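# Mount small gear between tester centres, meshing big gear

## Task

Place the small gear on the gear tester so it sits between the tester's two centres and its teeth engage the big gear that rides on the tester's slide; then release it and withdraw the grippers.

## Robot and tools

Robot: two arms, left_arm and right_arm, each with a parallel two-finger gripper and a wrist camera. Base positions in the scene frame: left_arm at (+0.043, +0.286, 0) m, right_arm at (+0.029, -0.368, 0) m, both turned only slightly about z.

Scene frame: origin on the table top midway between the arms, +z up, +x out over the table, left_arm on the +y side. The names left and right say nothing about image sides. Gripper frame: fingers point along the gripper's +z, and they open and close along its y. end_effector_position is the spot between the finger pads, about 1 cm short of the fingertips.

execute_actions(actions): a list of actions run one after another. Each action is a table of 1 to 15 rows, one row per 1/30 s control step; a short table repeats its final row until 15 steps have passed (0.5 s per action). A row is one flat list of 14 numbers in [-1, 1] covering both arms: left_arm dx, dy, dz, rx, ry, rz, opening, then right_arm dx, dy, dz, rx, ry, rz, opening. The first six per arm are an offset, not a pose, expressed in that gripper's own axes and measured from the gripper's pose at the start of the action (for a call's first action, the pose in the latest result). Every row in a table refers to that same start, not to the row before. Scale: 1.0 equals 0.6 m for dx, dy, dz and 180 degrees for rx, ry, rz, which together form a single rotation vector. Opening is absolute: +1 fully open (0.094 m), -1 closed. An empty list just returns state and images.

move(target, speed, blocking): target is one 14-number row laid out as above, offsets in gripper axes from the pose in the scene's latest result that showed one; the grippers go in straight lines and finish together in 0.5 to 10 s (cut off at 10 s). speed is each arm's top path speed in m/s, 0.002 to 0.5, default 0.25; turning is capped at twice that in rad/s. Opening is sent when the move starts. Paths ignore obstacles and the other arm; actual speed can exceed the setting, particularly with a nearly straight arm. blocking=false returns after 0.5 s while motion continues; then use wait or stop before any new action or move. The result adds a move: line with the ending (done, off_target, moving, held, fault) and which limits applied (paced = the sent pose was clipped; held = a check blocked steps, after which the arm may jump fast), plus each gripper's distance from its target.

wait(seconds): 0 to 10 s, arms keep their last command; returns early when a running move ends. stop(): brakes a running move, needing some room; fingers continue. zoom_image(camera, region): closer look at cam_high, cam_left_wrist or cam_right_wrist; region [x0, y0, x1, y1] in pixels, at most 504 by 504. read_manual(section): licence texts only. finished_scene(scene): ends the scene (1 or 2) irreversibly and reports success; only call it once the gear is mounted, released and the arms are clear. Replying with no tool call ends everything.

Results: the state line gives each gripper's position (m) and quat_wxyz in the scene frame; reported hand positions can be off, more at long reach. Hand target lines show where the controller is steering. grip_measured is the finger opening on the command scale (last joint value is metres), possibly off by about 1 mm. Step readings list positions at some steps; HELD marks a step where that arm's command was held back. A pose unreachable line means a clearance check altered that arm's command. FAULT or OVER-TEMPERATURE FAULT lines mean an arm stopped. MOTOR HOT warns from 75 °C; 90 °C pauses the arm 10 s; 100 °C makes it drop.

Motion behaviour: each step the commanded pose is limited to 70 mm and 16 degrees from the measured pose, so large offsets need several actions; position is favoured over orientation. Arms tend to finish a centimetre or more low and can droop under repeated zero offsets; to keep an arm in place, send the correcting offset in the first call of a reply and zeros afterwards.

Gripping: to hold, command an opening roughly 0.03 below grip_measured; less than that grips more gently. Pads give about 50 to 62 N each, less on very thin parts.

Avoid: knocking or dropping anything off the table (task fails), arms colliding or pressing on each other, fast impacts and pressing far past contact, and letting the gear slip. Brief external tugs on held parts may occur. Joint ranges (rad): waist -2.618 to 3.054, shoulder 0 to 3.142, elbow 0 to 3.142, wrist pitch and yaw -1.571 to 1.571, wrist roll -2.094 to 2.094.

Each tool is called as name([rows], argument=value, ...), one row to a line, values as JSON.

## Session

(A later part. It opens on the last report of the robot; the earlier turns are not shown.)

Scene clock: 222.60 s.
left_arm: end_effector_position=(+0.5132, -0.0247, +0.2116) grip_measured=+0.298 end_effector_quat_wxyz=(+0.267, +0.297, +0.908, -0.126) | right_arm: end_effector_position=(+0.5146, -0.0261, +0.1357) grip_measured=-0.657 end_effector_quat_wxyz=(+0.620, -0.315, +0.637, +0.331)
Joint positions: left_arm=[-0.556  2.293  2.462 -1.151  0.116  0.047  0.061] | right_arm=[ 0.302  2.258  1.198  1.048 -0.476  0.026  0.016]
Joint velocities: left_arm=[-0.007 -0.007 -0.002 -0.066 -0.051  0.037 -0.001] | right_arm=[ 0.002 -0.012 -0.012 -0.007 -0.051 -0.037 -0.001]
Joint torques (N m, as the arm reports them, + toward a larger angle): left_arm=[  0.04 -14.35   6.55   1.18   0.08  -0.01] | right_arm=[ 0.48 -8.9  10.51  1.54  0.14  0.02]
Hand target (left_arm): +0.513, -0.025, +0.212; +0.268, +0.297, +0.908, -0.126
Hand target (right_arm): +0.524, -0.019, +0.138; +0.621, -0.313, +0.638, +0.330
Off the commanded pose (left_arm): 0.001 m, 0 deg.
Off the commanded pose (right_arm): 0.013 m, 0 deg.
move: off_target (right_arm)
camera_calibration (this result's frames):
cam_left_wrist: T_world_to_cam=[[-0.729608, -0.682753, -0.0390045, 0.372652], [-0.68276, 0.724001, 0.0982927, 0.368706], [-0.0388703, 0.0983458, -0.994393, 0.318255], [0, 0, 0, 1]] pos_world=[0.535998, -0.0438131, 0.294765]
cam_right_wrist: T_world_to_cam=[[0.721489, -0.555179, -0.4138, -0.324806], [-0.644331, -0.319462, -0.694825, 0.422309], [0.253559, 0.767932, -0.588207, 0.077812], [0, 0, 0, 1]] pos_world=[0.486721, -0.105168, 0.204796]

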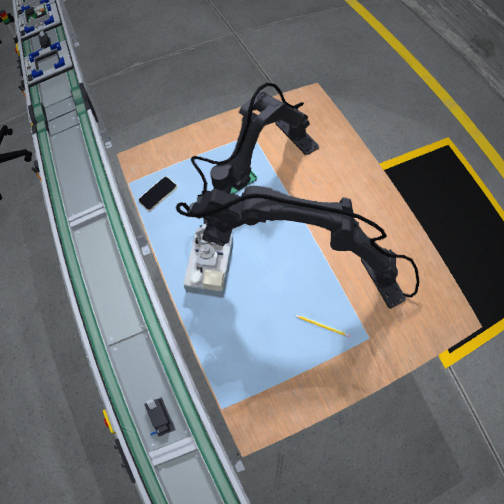

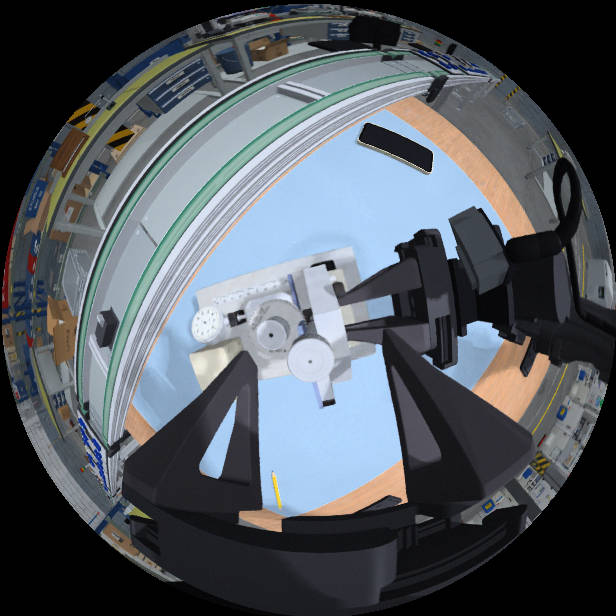

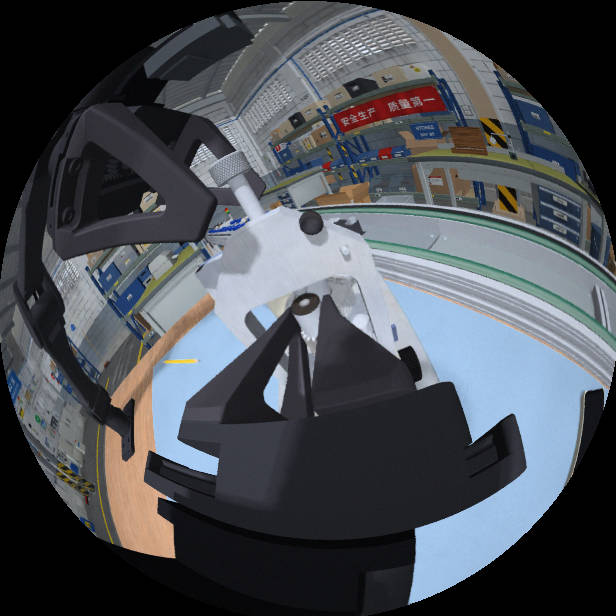

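move(target=[0.005,0,0.005,0,0,0,-0.9,0,0,0,0,0,0,-0.8])

move(target=[-0.06,0,-0.095,0,-0.05,0,-0.9,-0.01,0,0,0,0,0,-0.8], speed=0.04)

move(target=[-0.06,0,-0.085,0,-0.05,0,-0.9,-0.03,0.003,0.024,0,0,0,-0.8], speed=0.04)

move(target=[-0.015,0,-0.015,0,0,0,-0.9,0,0,0.012,0,0,0,-0.8], speed=0.01)

zoom_image(camera="cam_right_wrist", region=[240, 240, 370, 370])

Scene clock: 234.50 s.
left_arm: end_effector_position=(+0.5136, -0.0245, +0.2109) grip_measured=-0.701 end_effector_quat_wxyz=(+0.270, +0.296, +0.908, -0.125) | right_arm: end_effector_position=(+0.5155, -0.0274, +0.1364) grip_measured=-0.657 end_effector_quat_wxyz=(+0.622, -0.314, +0.636, +0.331)
Joint positions: left_arm=[-0.556  2.282  2.438 -1.133  0.114  0.047  0.014] | right_arm=[ 0.299  2.258  1.198  1.051 -0.476  0.026  0.016]
Joint velocities: left_arm=[-0.012 -0.012 -0.007  0.022  0.022 -0.051 -0.   ] | right_arm=[-0.007 -0.007 -0.017 -0.007 -0.022  0.007 -0.   ]
Joint torques (N m, as the arm reports them, + toward a larger angle): left_arm=[ -0.07 -15.05   4.58   1.29   0.08   0.03] | right_arm=[  0.26 -11.04   6.08   1.94   0.     0.01]
Hand target (left_arm): +0.512, -0.024, +0.208; +0.267, +0.297, +0.908, -0.126
Hand target (right_arm): +0.515, -0.026, +0.136; +0.621, -0.315, +0.637, +0.331
Off the commanded pose (left_arm): 0.004 m, 0 deg.
Off the commanded pose (right_arm): 0.002 m, 0 deg.
move: done
camera_calibration (this result's frames):
cam_left_wrist: T_world_to_cam=[[-0.72869, -0.683571, -0.0417444, 0.373086], [-0.683986, 0.723373, 0.0943079, 0.370331], [-0.0342693, 0.0972738, -0.994667, 0.315188], [0, 0, 0, 1]] pos_world=[0.535966, -0.043516, 0.294156]
cam_right_wrist: T_world_to_cam=[[0.721127, -0.556532, -0.412611, -0.325912], [-0.643289, -0.316777, -0.697016, 0.422807], [0.257206, 0.768066, -0.586447, 0.0768682], [0, 0, 0, 1]] pos_world=[0.48724, -0.106484, 0.205308]

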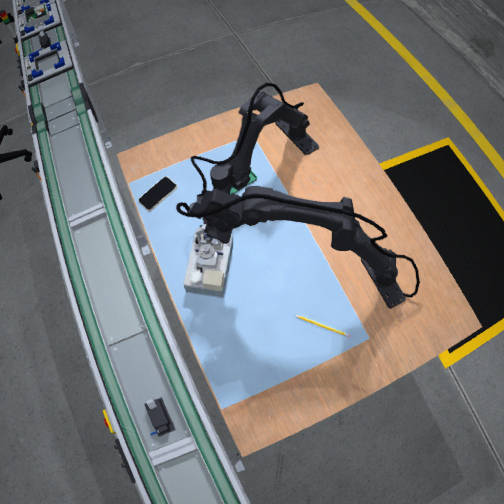

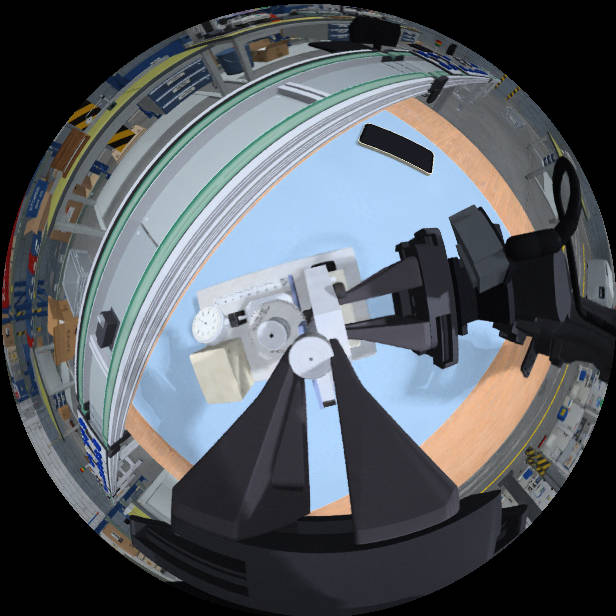

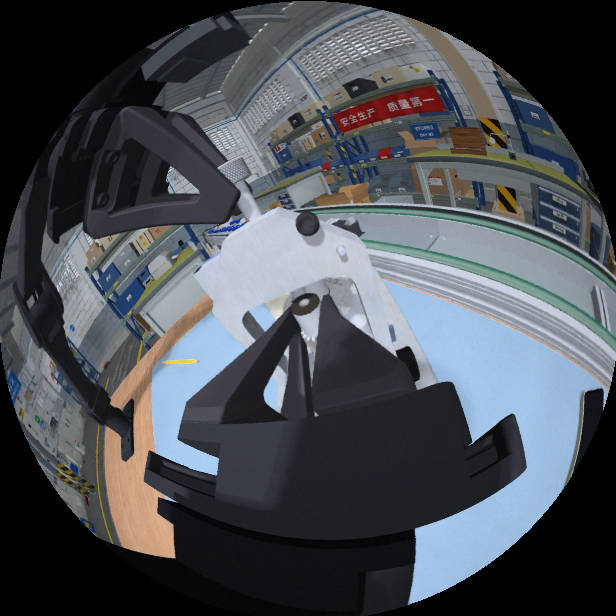

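Scene clock: 236.70 s.
left_arm: end_effector_position=(+0.5134, -0.0244, +0.2286) grip_measured=-0.701 end_effector_quat_wxyz=(+0.289, +0.292, +0.902, -0.131) | right_arm: end_effector_position=(+0.5155, -0.0274, +0.1363) grip_measured=-0.657 end_effector_quat_wxyz=(+0.622, -0.314, +0.637, +0.331)
Joint positions: left_arm=[-0.556  2.253  2.438 -1.119  0.114  0.039  0.014] | right_arm=[ 0.299  2.258  1.198  1.051 -0.476  0.026  0.016]
Joint velocities: left_arm=[-0.002 -0.002  0.002  0.037 -0.066 -0.022 -0.001] | right_arm=[-0.002 -0.002  0.002 -0.051 -0.022  0.007 -0.001]
Joint torques (N m, as the arm reports them, + toward a larger angle): left_arm=[  1.13 -21.36   7.16   1.57   0.3    0.02] | right_arm=[ -0.03 -12.25   6.38   1.76   0.     0.01]
Hand target (left_arm): +0.512, -0.018, +0.277; +0.339, +0.286, +0.884, -0.149
Hand target (right_arm): +0.516, -0.027, +0.142; +0.622, -0.314, +0.636, +0.331
Off the commanded pose (left_arm): 0.050 m, 7 deg.
Off the commanded pose (right_arm): 0.006 m, 0 deg.
move: off_target (left_arm)
camera_calibration (this result's frames):
cam_left_wrist: T_world_to_cam=[[-0.722528, -0.689674, -0.0479878, 0.371901], [-0.691339, 0.720597, 0.0528224, 0.381707], [-0.00185038, 0.0713415, -0.99745, 0.316153], [0, 0, 0, 1]] pos_world=[0.533183, -0.0411215, 0.313031]
cam_right_wrist: T_world_to_cam=[[0.720987, -0.556603, -0.41276, -0.325857], [-0.643526, -0.316898, -0.696743, 0.422827], [0.257007, 0.767964, -0.586668, 0.0769475], [0, 0, 0, 1]] pos_world=[0.487263, -0.106473, 0.205244]

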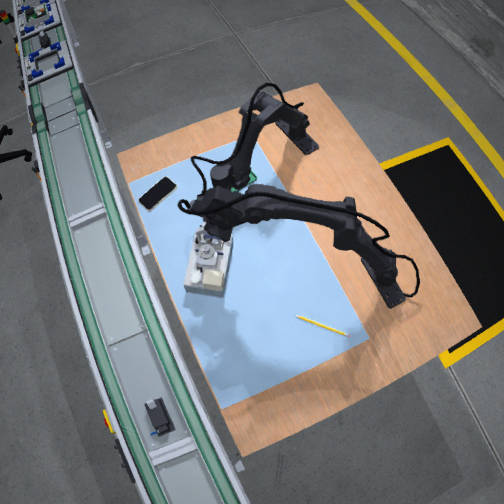

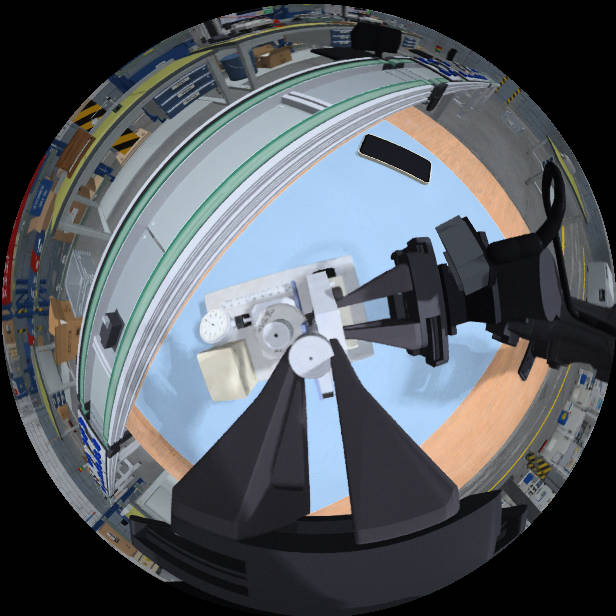

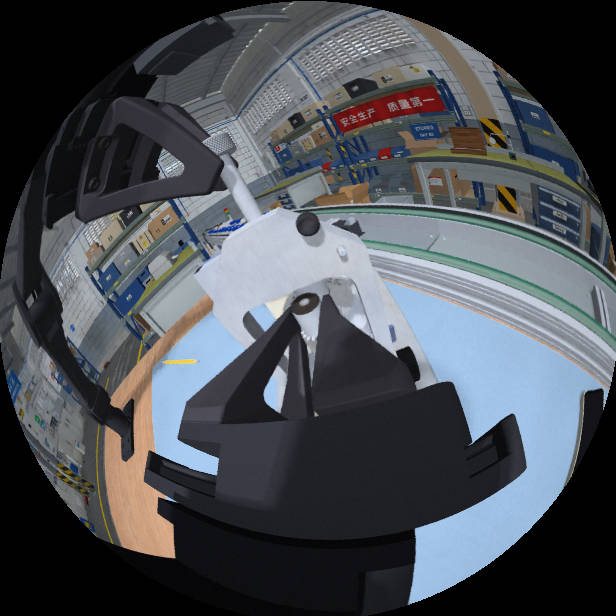

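Scene clock: 238.90 s.
left_arm: end_effector_position=(+0.5135, -0.0245, +0.2323) grip_measured=-0.701 end_effector_quat_wxyz=(+0.299, +0.288, +0.900, -0.135) | right_arm: end_effector_position=(+0.5233, -0.0265, +0.1363) grip_measured=-0.657 end_effector_quat_wxyz=(+0.616, -0.308, +0.648, +0.325)
Joint positions: left_arm=[-0.556  2.221  2.385 -1.075  0.114  0.031  0.014] | right_arm=[ 0.299  2.258  1.232  0.992 -0.459  0.026  0.016]
Joint velocities: left_arm=[-0.027  0.012  0.002  0.037 -0.081 -0.081  0.   ] | right_arm=[-0.012 -0.007 -0.002 -0.007 -0.051  0.007 -0.001]
Joint torques (N m, as the arm reports them, + toward a larger angle): left_arm=[  0.87 -21.74   8.34   1.63   0.26  -0.01] | right_arm=[  1.16 -12.57   8.71   1.69  -0.02   0.  ]
Hand target (left_arm): +0.512, -0.019, +0.289; +0.358, +0.281, +0.877, -0.154
Hand target (right_arm): +0.522, -0.016, +0.155; +0.622, -0.314, +0.636, +0.331
Off the commanded pose (left_arm): 0.059 m, 8 deg.
Off the commanded pose (right_arm): 0.021 m, 2 deg.
move: off_target (left_arm, right_arm)
camera_calibration (this result's frames):
cam_left_wrist: T_world_to_cam=[[-0.717549, -0.694773, -0.0491348, 0.369691], [-0.696365, 0.717045, 0.0303772, 0.389334], [0.0141266, 0.0560129, -0.99833, 0.311425], [0, 0, 0, 1]] pos_world=[0.53199, -0.039763, 0.317242]
cam_right_wrist: T_world_to_cam=[[0.701631, -0.574065, -0.422093, -0.320095], [-0.664598, -0.313626, -0.678194, 0.436715], [0.256948, 0.756365, -0.601572, 0.0760275], [0, 0, 0, 1]] pos_world=[0.495293, -0.104295, 0.206804]

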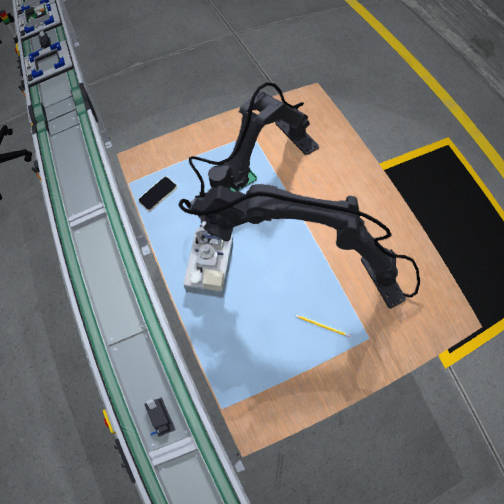

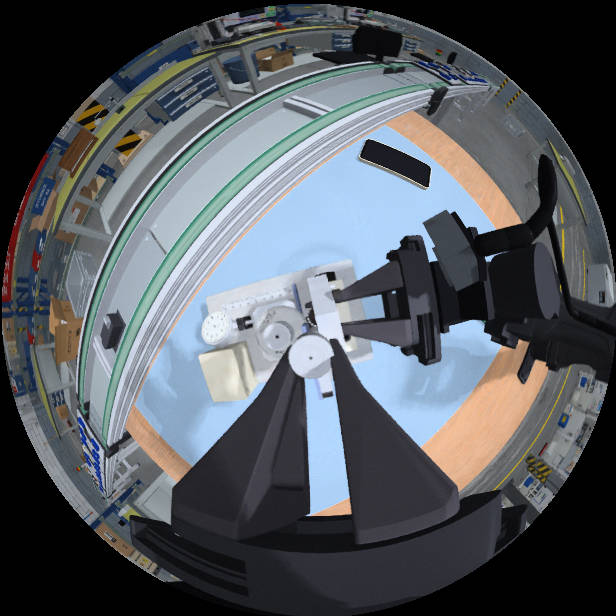

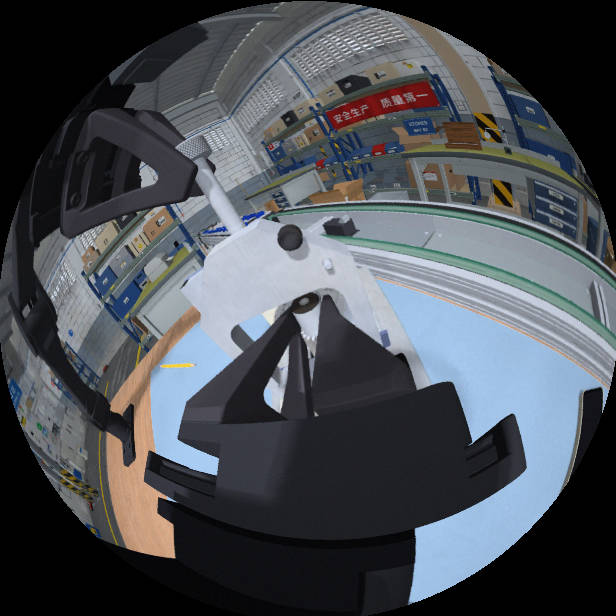

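Scene clock: 240.40 s.
left_arm: end_effector_position=(+0.5133, -0.0244, +0.2154) grip_measured=-0.701 end_effector_quat_wxyz=(+0.270, +0.293, +0.908, -0.127) | right_arm: end_effector_position=(+0.5236, -0.0269, +0.1364) grip_measured=-0.657 end_effector_quat_wxyz=(+0.616, -0.309, +0.648, +0.324)
Joint positions: left_arm=[-0.556  2.292  2.473 -1.156  0.114  0.04   0.014] | right_arm=[ 0.299  2.258  1.232  0.992 -0.459  0.024  0.016]
Joint velocities: left_arm=[-0.002  0.002  0.017 -0.037  0.022 -0.066 -0.   ] | right_arm=[-0.012  0.007 -0.002 -0.037  0.037 -0.051 -0.001]
Joint torques (N m, as the arm reports them, + toward a larger angle): left_arm=[  0.01 -16.33  10.73   1.13   0.09  -0.1 ] | right_arm=[ 0.59 -9.75  8.64  1.8   0.06  0.05]
Hand target (left_arm): +0.514, -0.024, +0.245; +0.300, +0.288, +0.900, -0.135
Hand target (right_arm): +0.527, -0.021, +0.136; +0.616, -0.308, +0.648, +0.325
Off the commanded pose (left_arm): 0.030 m, 4 deg.
Off the commanded pose (right_arm): 0.007 m, 0 deg.
move: off_target (left_arm)
camera_calibration (this result's frames):
cam_left_wrist: T_world_to_cam=[[-0.724801, -0.687919, -0.0378311, 0.370192], [-0.688009, 0.719828, 0.092146, 0.372099], [-0.036157, 0.0928156, -0.995027, 0.320617], [0, 0, 0, 1]] pos_world=[0.535915, -0.0429435, 0.29874]
cam_right_wrist: T_world_to_cam=[[0.702013, -0.574967, -0.420227, -0.320937], [-0.663552, -0.313815, -0.679131, 0.436406], [0.258604, 0.755601, -0.601823, 0.0754437], [0, 0, 0, 1]] pos_world=[0.49537, -0.104583, 0.206914]

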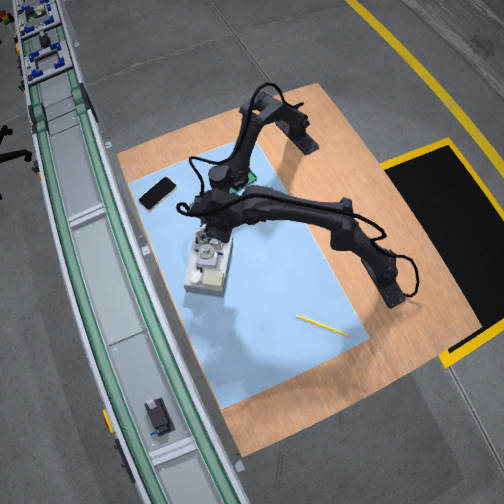

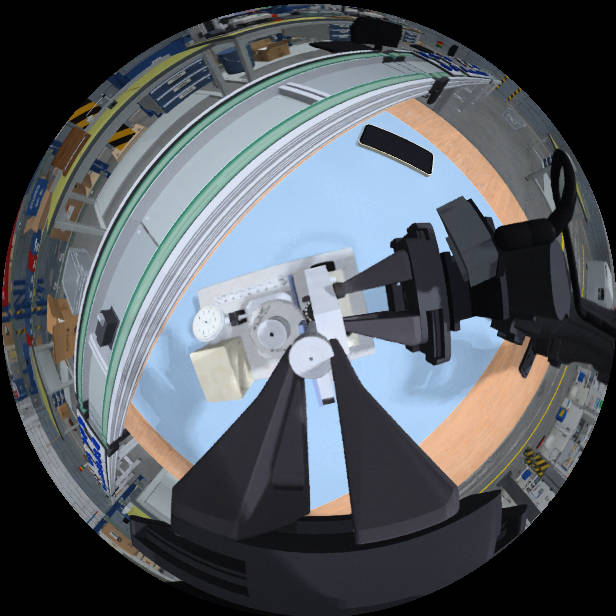

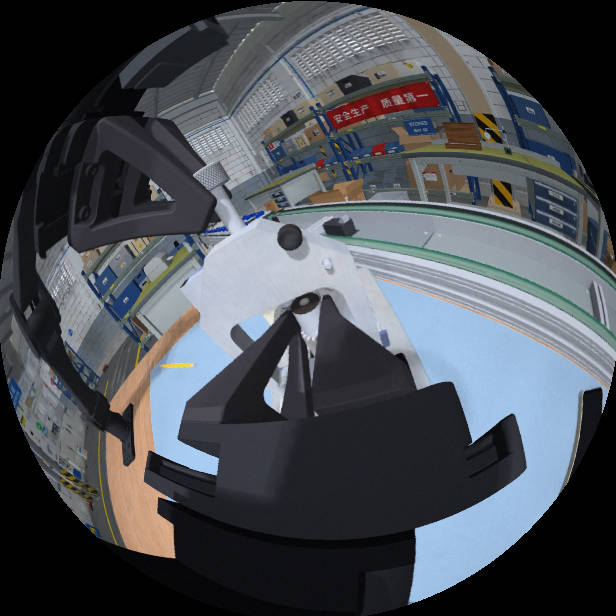

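Region (240, 240, 370, 370) of cam_right_wrist's 616x616 image, scaled by 3.877, with more detail than that image has.

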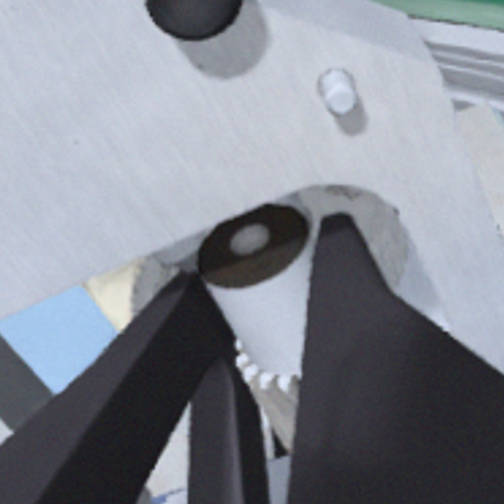

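Repeat the back-out sequence; target ≈(.518,-.020).

move(target=[-0.06,0,-0.095,0,-0.05,0,-0.9,-0.01,0,-0.055,0,0,0,-0.8], speed=0.04)

move(target=[-0.06,0,-0.08,0,-0.05,0,-0.9,-0.04,0.03,0,-0.01,-0.02,0,-0.8], speed=0.04)

move(target=[-0.06,0,-0.08,0,-0.05,0,-0.9,-0.032,0,0.059,0,-0.02,-0.015,-0.8], speed=0.04)

Scene clock: 253.17 s.
left_arm: end_effector_position=(+0.5134, -0.0245, +0.2309) grip_measured=-0.701 end_effector_quat_wxyz=(+0.288, +0.292, +0.903, -0.131) | right_arm: end_effector_position=(+0.5061, -0.0472, +0.1305) grip_measured=-0.657 end_effector_quat_wxyz=(+0.607, -0.308, +0.657, +0.324)
Joint positions: left_arm=[-0.556  2.267  2.474 -1.144  0.114  0.039  0.014] | right_arm=[ 0.274  2.194  1.107  1.028 -0.483  0.024  0.016]
Joint velocities: left_arm=[-0.007  0.002  0.002 -0.022 -0.022 -0.11   0.   ] | right_arm=[ 0.007 -0.007  0.007  0.007  0.007 -0.022  0.   ]
Joint torques (N m, as the arm reports them, + toward a larger angle): left_arm=[  0.93 -21.66   7.41   1.57   0.25  -0.07] | right_arm=[ -0.65 -12.83   4.75   2.09  -0.14   0.02]
Hand target (left_arm): +0.512, -0.018, +0.281; +0.339, +0.283, +0.885, -0.150
Hand target (right_arm): +0.504, -0.053, +0.143; +0.616, -0.309, +0.648, +0.324
Off the commanded pose (left_arm): 0.052 m, 7 deg.
Off the commanded pose (right_arm): 0.014 m, 1 deg.
move: off_target (left_arm, right_arm)
camera_calibration (this result's frames):
cam_left_wrist: T_world_to_cam=[[-0.722597, -0.689685, -0.0467784, 0.371697], [-0.691256, 0.720491, 0.0553081, 0.380965], [-0.00444179, 0.0723013, -0.997373, 0.31979], [0, 0, 0, 1]] pos_world=[0.533352, -0.041249, 0.315266]
cam_right_wrist: T_world_to_cam=[[0.692322, -0.579204, -0.430364, -0.316796], [-0.678803, -0.320445, -0.660713, 0.419362], [0.24478, 0.749559, -0.615016, 0.100203], [0, 0, 0, 1]] pos_world=[0.479462, -0.124215, 0.202367]

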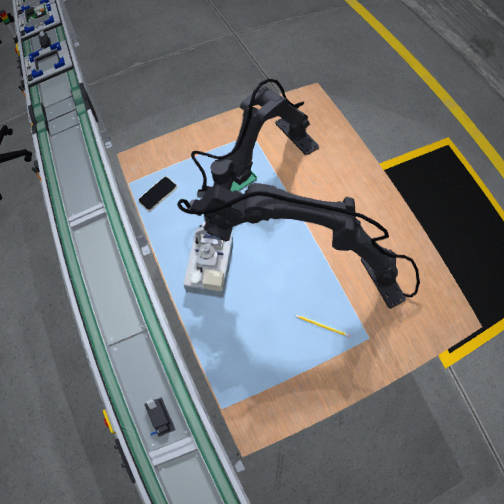

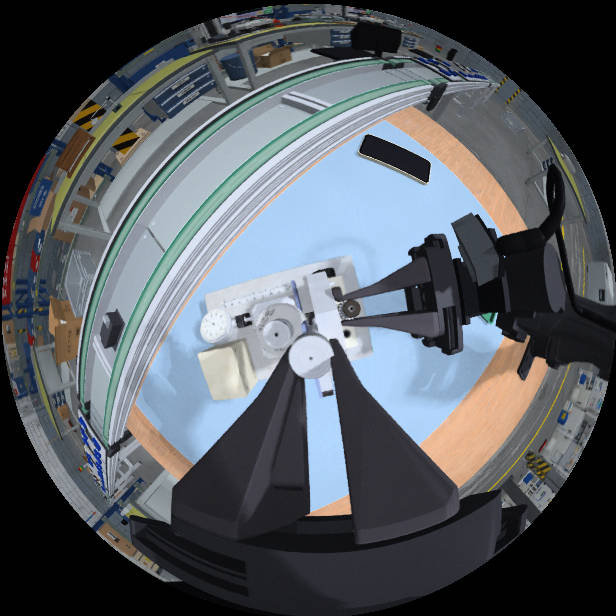

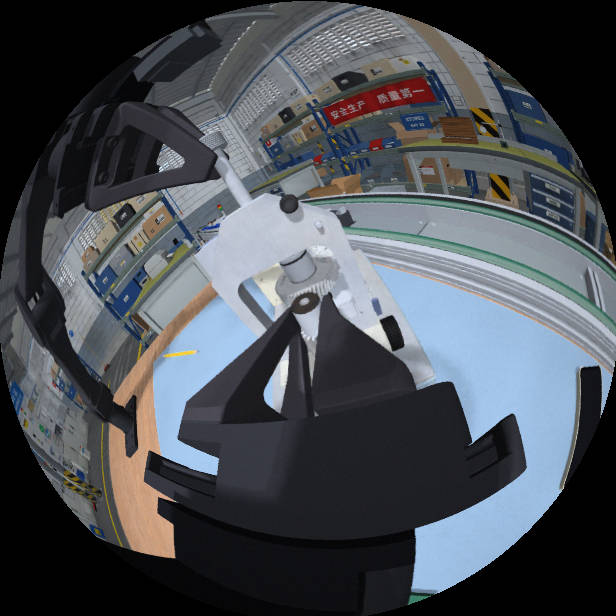

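Scene clock: 255.37 s.
left_arm: end_effector_position=(+0.5135, -0.0246, +0.2322) grip_measured=-0.701 end_effector_quat_wxyz=(+0.295, +0.289, +0.901, -0.134) | right_arm: end_effector_position=(+0.5012, -0.0395, +0.1385) grip_measured=-0.657 end_effector_quat_wxyz=(+0.613, -0.306, +0.646, +0.337)
Joint positions: left_arm=[-0.556  2.237  2.417 -1.099  0.114  0.033  0.014] | right_arm=[ 0.29   2.194  1.107  1.063 -0.483  0.049  0.016]
Joint velocities: left_arm=[-0.007  0.012  0.007  0.022 -0.022 -0.007  0.001] | right_arm=[ 0.032 -0.007 -0.007  0.037 -0.007  0.037 -0.001]
Joint torques (N m, as the arm reports them, + toward a larger angle): left_arm=[  0.81 -21.75   8.33   1.66   0.25  -0.04] | right_arm=[  0.76 -13.17   4.87   2.15  -0.03   0.13]
Hand target (left_arm): +0.513, -0.020, +0.290; +0.356, +0.281, +0.878, -0.155
Hand target (right_arm): +0.494, -0.036, +0.155; +0.623, -0.308, +0.632, +0.344
Off the commanded pose (left_arm): 0.059 m, 8 deg.
Off the commanded pose (right_arm): 0.019 m, 2 deg.
move: off_target (left_arm, right_arm)
camera_calibration (this result's frames):
cam_left_wrist: T_world_to_cam=[[-0.718868, -0.693509, -0.0476783, 0.369991], [-0.695106, 0.717877, 0.0384871, 0.386841], [0.00753603, 0.0608086, -0.998121, 0.3148], [0, 0, 0, 1]] pos_world=[0.532498, -0.0402548, 0.316961]
cam_right_wrist: T_world_to_cam=[[0.705795, -0.555479, -0.439655, -0.309998], [-0.666492, -0.310342, -0.677847, 0.420412], [0.240087, 0.771447, -0.58926, 0.100157], [0, 0, 0, 1]] pos_world=[0.47495, -0.118992, 0.207701]

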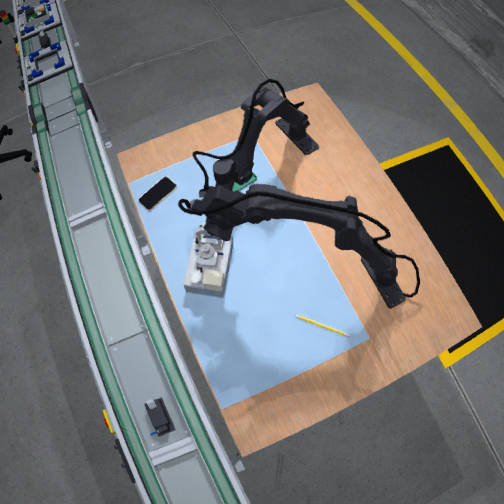

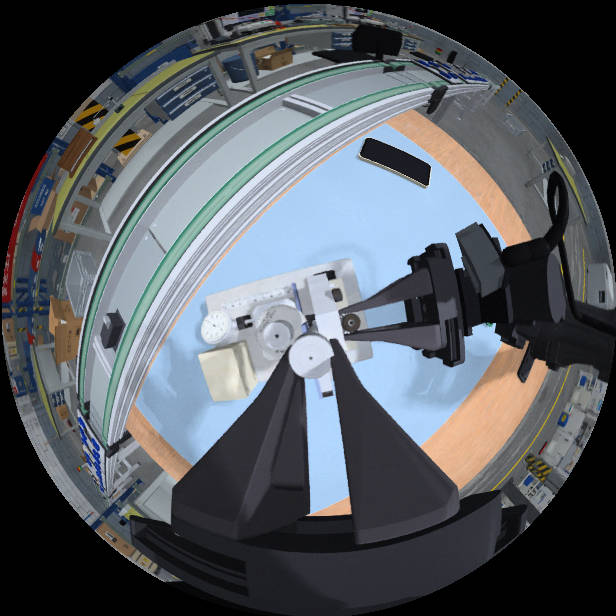

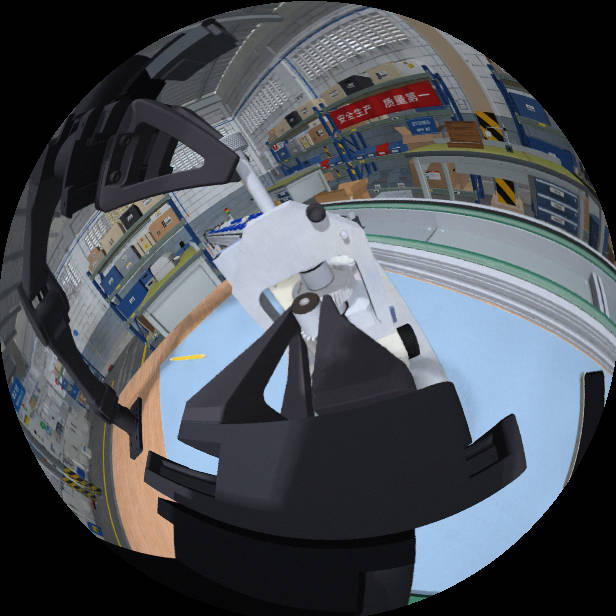

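Scene clock: 257.57 s.
left_arm: end_effector_position=(+0.5135, -0.0246, +0.2323) grip_measured=-0.701 end_effector_quat_wxyz=(+0.303, +0.286, +0.899, -0.137) | right_arm: end_effector_position=(+0.5188, -0.0192, +0.1440) grip_measured=-0.657 end_effector_quat_wxyz=(+0.627, -0.307, +0.633, +0.334)
Joint positions: left_arm=[-0.556  2.205  2.351 -1.048  0.114  0.027  0.014] | right_arm=[ 0.315  2.265  1.231  1.045 -0.455  0.043  0.016]
Joint velocities: left_arm=[ 0.012 -0.012 -0.002  0.007  0.066  0.051 -0.   ] | right_arm=[ 0.012 -0.022  0.002 -0.037 -0.022 -0.066  0.001]
Joint torques (N m, as the arm reports them, + toward a larger angle): left_arm=[  0.78 -21.83   8.46   1.71   0.25  -0.05] | right_arm=[  0.77 -10.74   9.06   1.97   0.12  -0.08]
Hand target (left_arm): +0.512, -0.019, +0.291; +0.364, +0.278, +0.875, -0.157
Hand target (right_arm): +0.522, -0.012, +0.157; +0.641, -0.310, +0.619, +0.332
Off the commanded pose (left_arm): 0.060 m, 8 deg.
Off the commanded pose (right_arm): 0.016 m, 2 deg.
move: off_target (left_arm, right_arm)
camera_calibration (this result's frames):
cam_left_wrist: T_world_to_cam=[[-0.714924, -0.697527, -0.048363, 0.368047], [-0.698915, 0.7149, 0.0208772, 0.392865], [0.0200123, 0.0487272, -0.998612, 0.308351], [0, 0, 0, 1]] pos_world=[0.531534, -0.0391619, 0.317521]
cam_right_wrist: T_world_to_cam=[[0.719475, -0.552973, -0.420211, -0.31862], [-0.642501, -0.300195, -0.705036, 0.433822], [0.263721, 0.777241, -0.571268, 0.0688333], [0, 0, 0, 1]] pos_world=[0.489817, -0.0994571, 0.211295]

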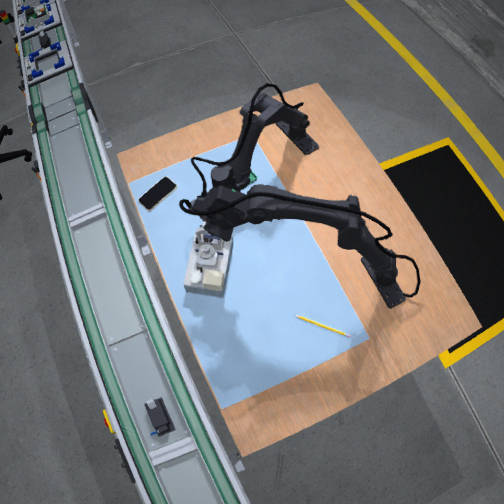

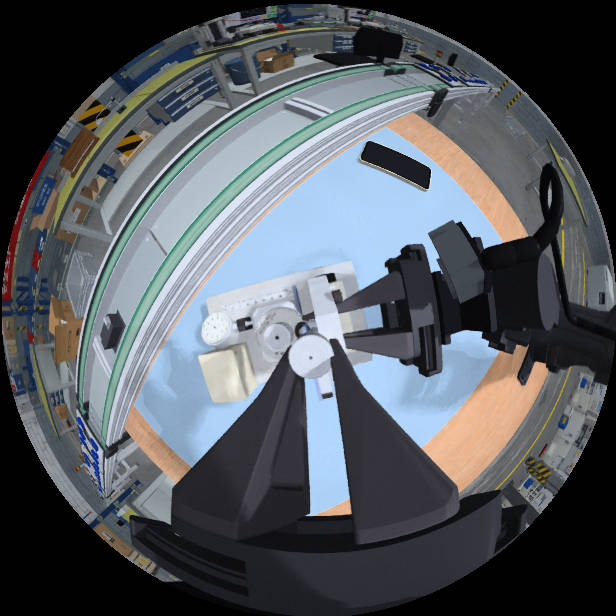

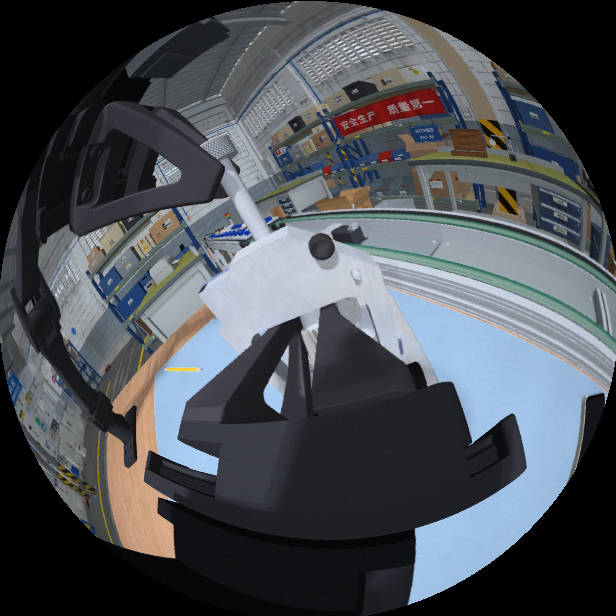

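move(target=[-0.01,0,-0.01,0,0,0,-0.9,0.004,0,0,0,0,0,-0.8], speed=0.01)

zoom_image(camera="cam_right_wrist", region=[240, 240, 370, 370])

zoom_image(camera="cam_left_wrist", region=[240, 260, 370, 390])

Scene clock: 264.70 s.
left_arm: end_effector_position=(+0.5133, -0.0245, +0.2138) grip_measured=-0.701 end_effector_quat_wxyz=(+0.279, +0.290, +0.906, -0.130) | right_arm: end_effector_position=(+0.5190, -0.0192, +0.1374) grip_measured=-0.657 end_effector_quat_wxyz=(+0.620, -0.307, +0.641, +0.333)
Joint positions: left_arm=[-0.556  2.248  2.379 -1.086  0.114  0.034  0.014] | right_arm=[ 0.315  2.271  1.232  1.029 -0.454  0.042  0.016]
Joint velocities: left_arm=[-0.002  0.012  0.022 -0.037 -0.051 -0.081  0.   ] | right_arm=[ 0.007 -0.002 -0.007  0.022 -0.007 -0.007  0.001]
Joint torques (N m, as the arm reports them, + toward a larger angle): left_arm=[ -0.06 -15.83  10.53   1.06   0.06  -0.04] | right_arm=[  0.04 -11.15   6.16   2.25  -0.02   0.02]
Hand target (left_arm): +0.514, -0.024, +0.241; +0.304, +0.286, +0.899, -0.137
Hand target (right_arm): +0.519, -0.019, +0.142; +0.627, -0.307, +0.633, +0.334
Off the commanded pose (left_arm): 0.027 m, 3 deg.
Off the commanded pose (right_arm): 0.004 m, 1 deg.
move: off_target (left_arm)
camera_calibration (this result's frames):
cam_left_wrist: T_world_to_cam=[[-0.720605, -0.692243, -0.0390852, 0.36816], [-0.692976, 0.717237, 0.0731768, 0.378862], [-0.0226228, 0.0798167, -0.996553, 0.312102], [0, 0, 0, 1]] pos_world=[0.534901, -0.0417885, 0.297692]
cam_right_wrist: T_world_to_cam=[[0.71145, -0.557863, -0.427349, -0.316541], [-0.655246, -0.306851, -0.690287, 0.433794], [0.253953, 0.771123, -0.583847, 0.0716581], [0, 0, 0, 1]] pos_world=[0.491247, -0.0987333, 0.206006]

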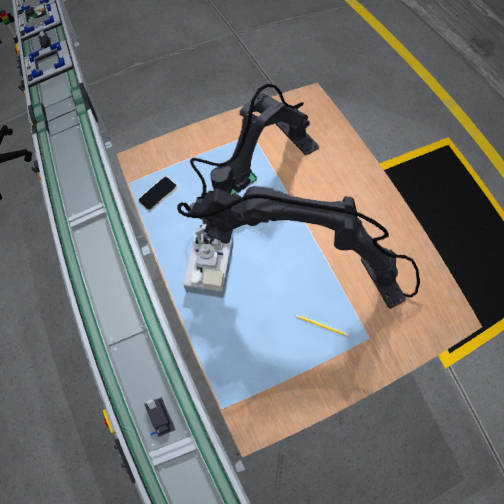

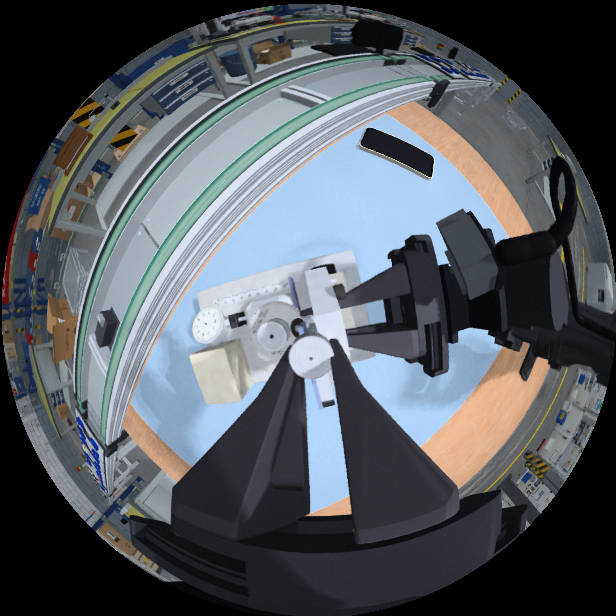

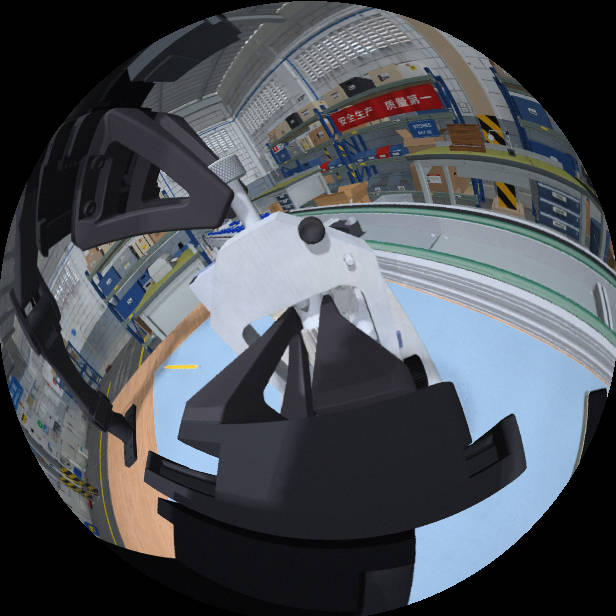

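Region (240, 240, 370, 370) of cam_right_wrist's 616x616 image, scaled by 3.877, with more detail than that image has.

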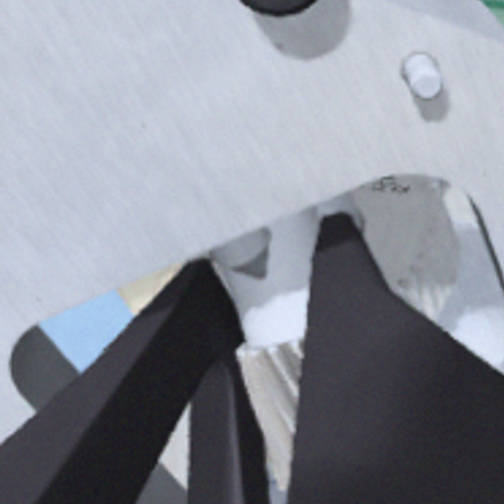

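Region (240, 260, 370, 390) of cam_left_wrist's 616x616 image, scaled by 3.877, with more detail than that image has.

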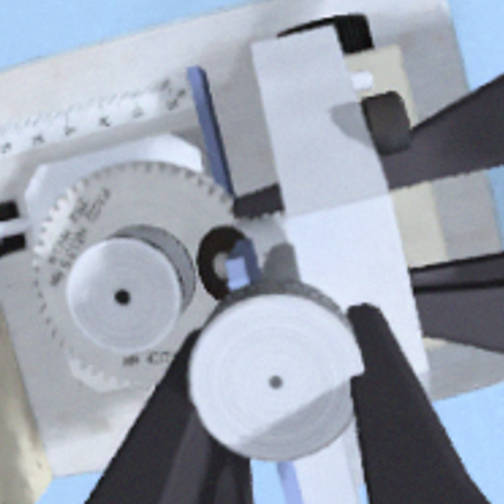

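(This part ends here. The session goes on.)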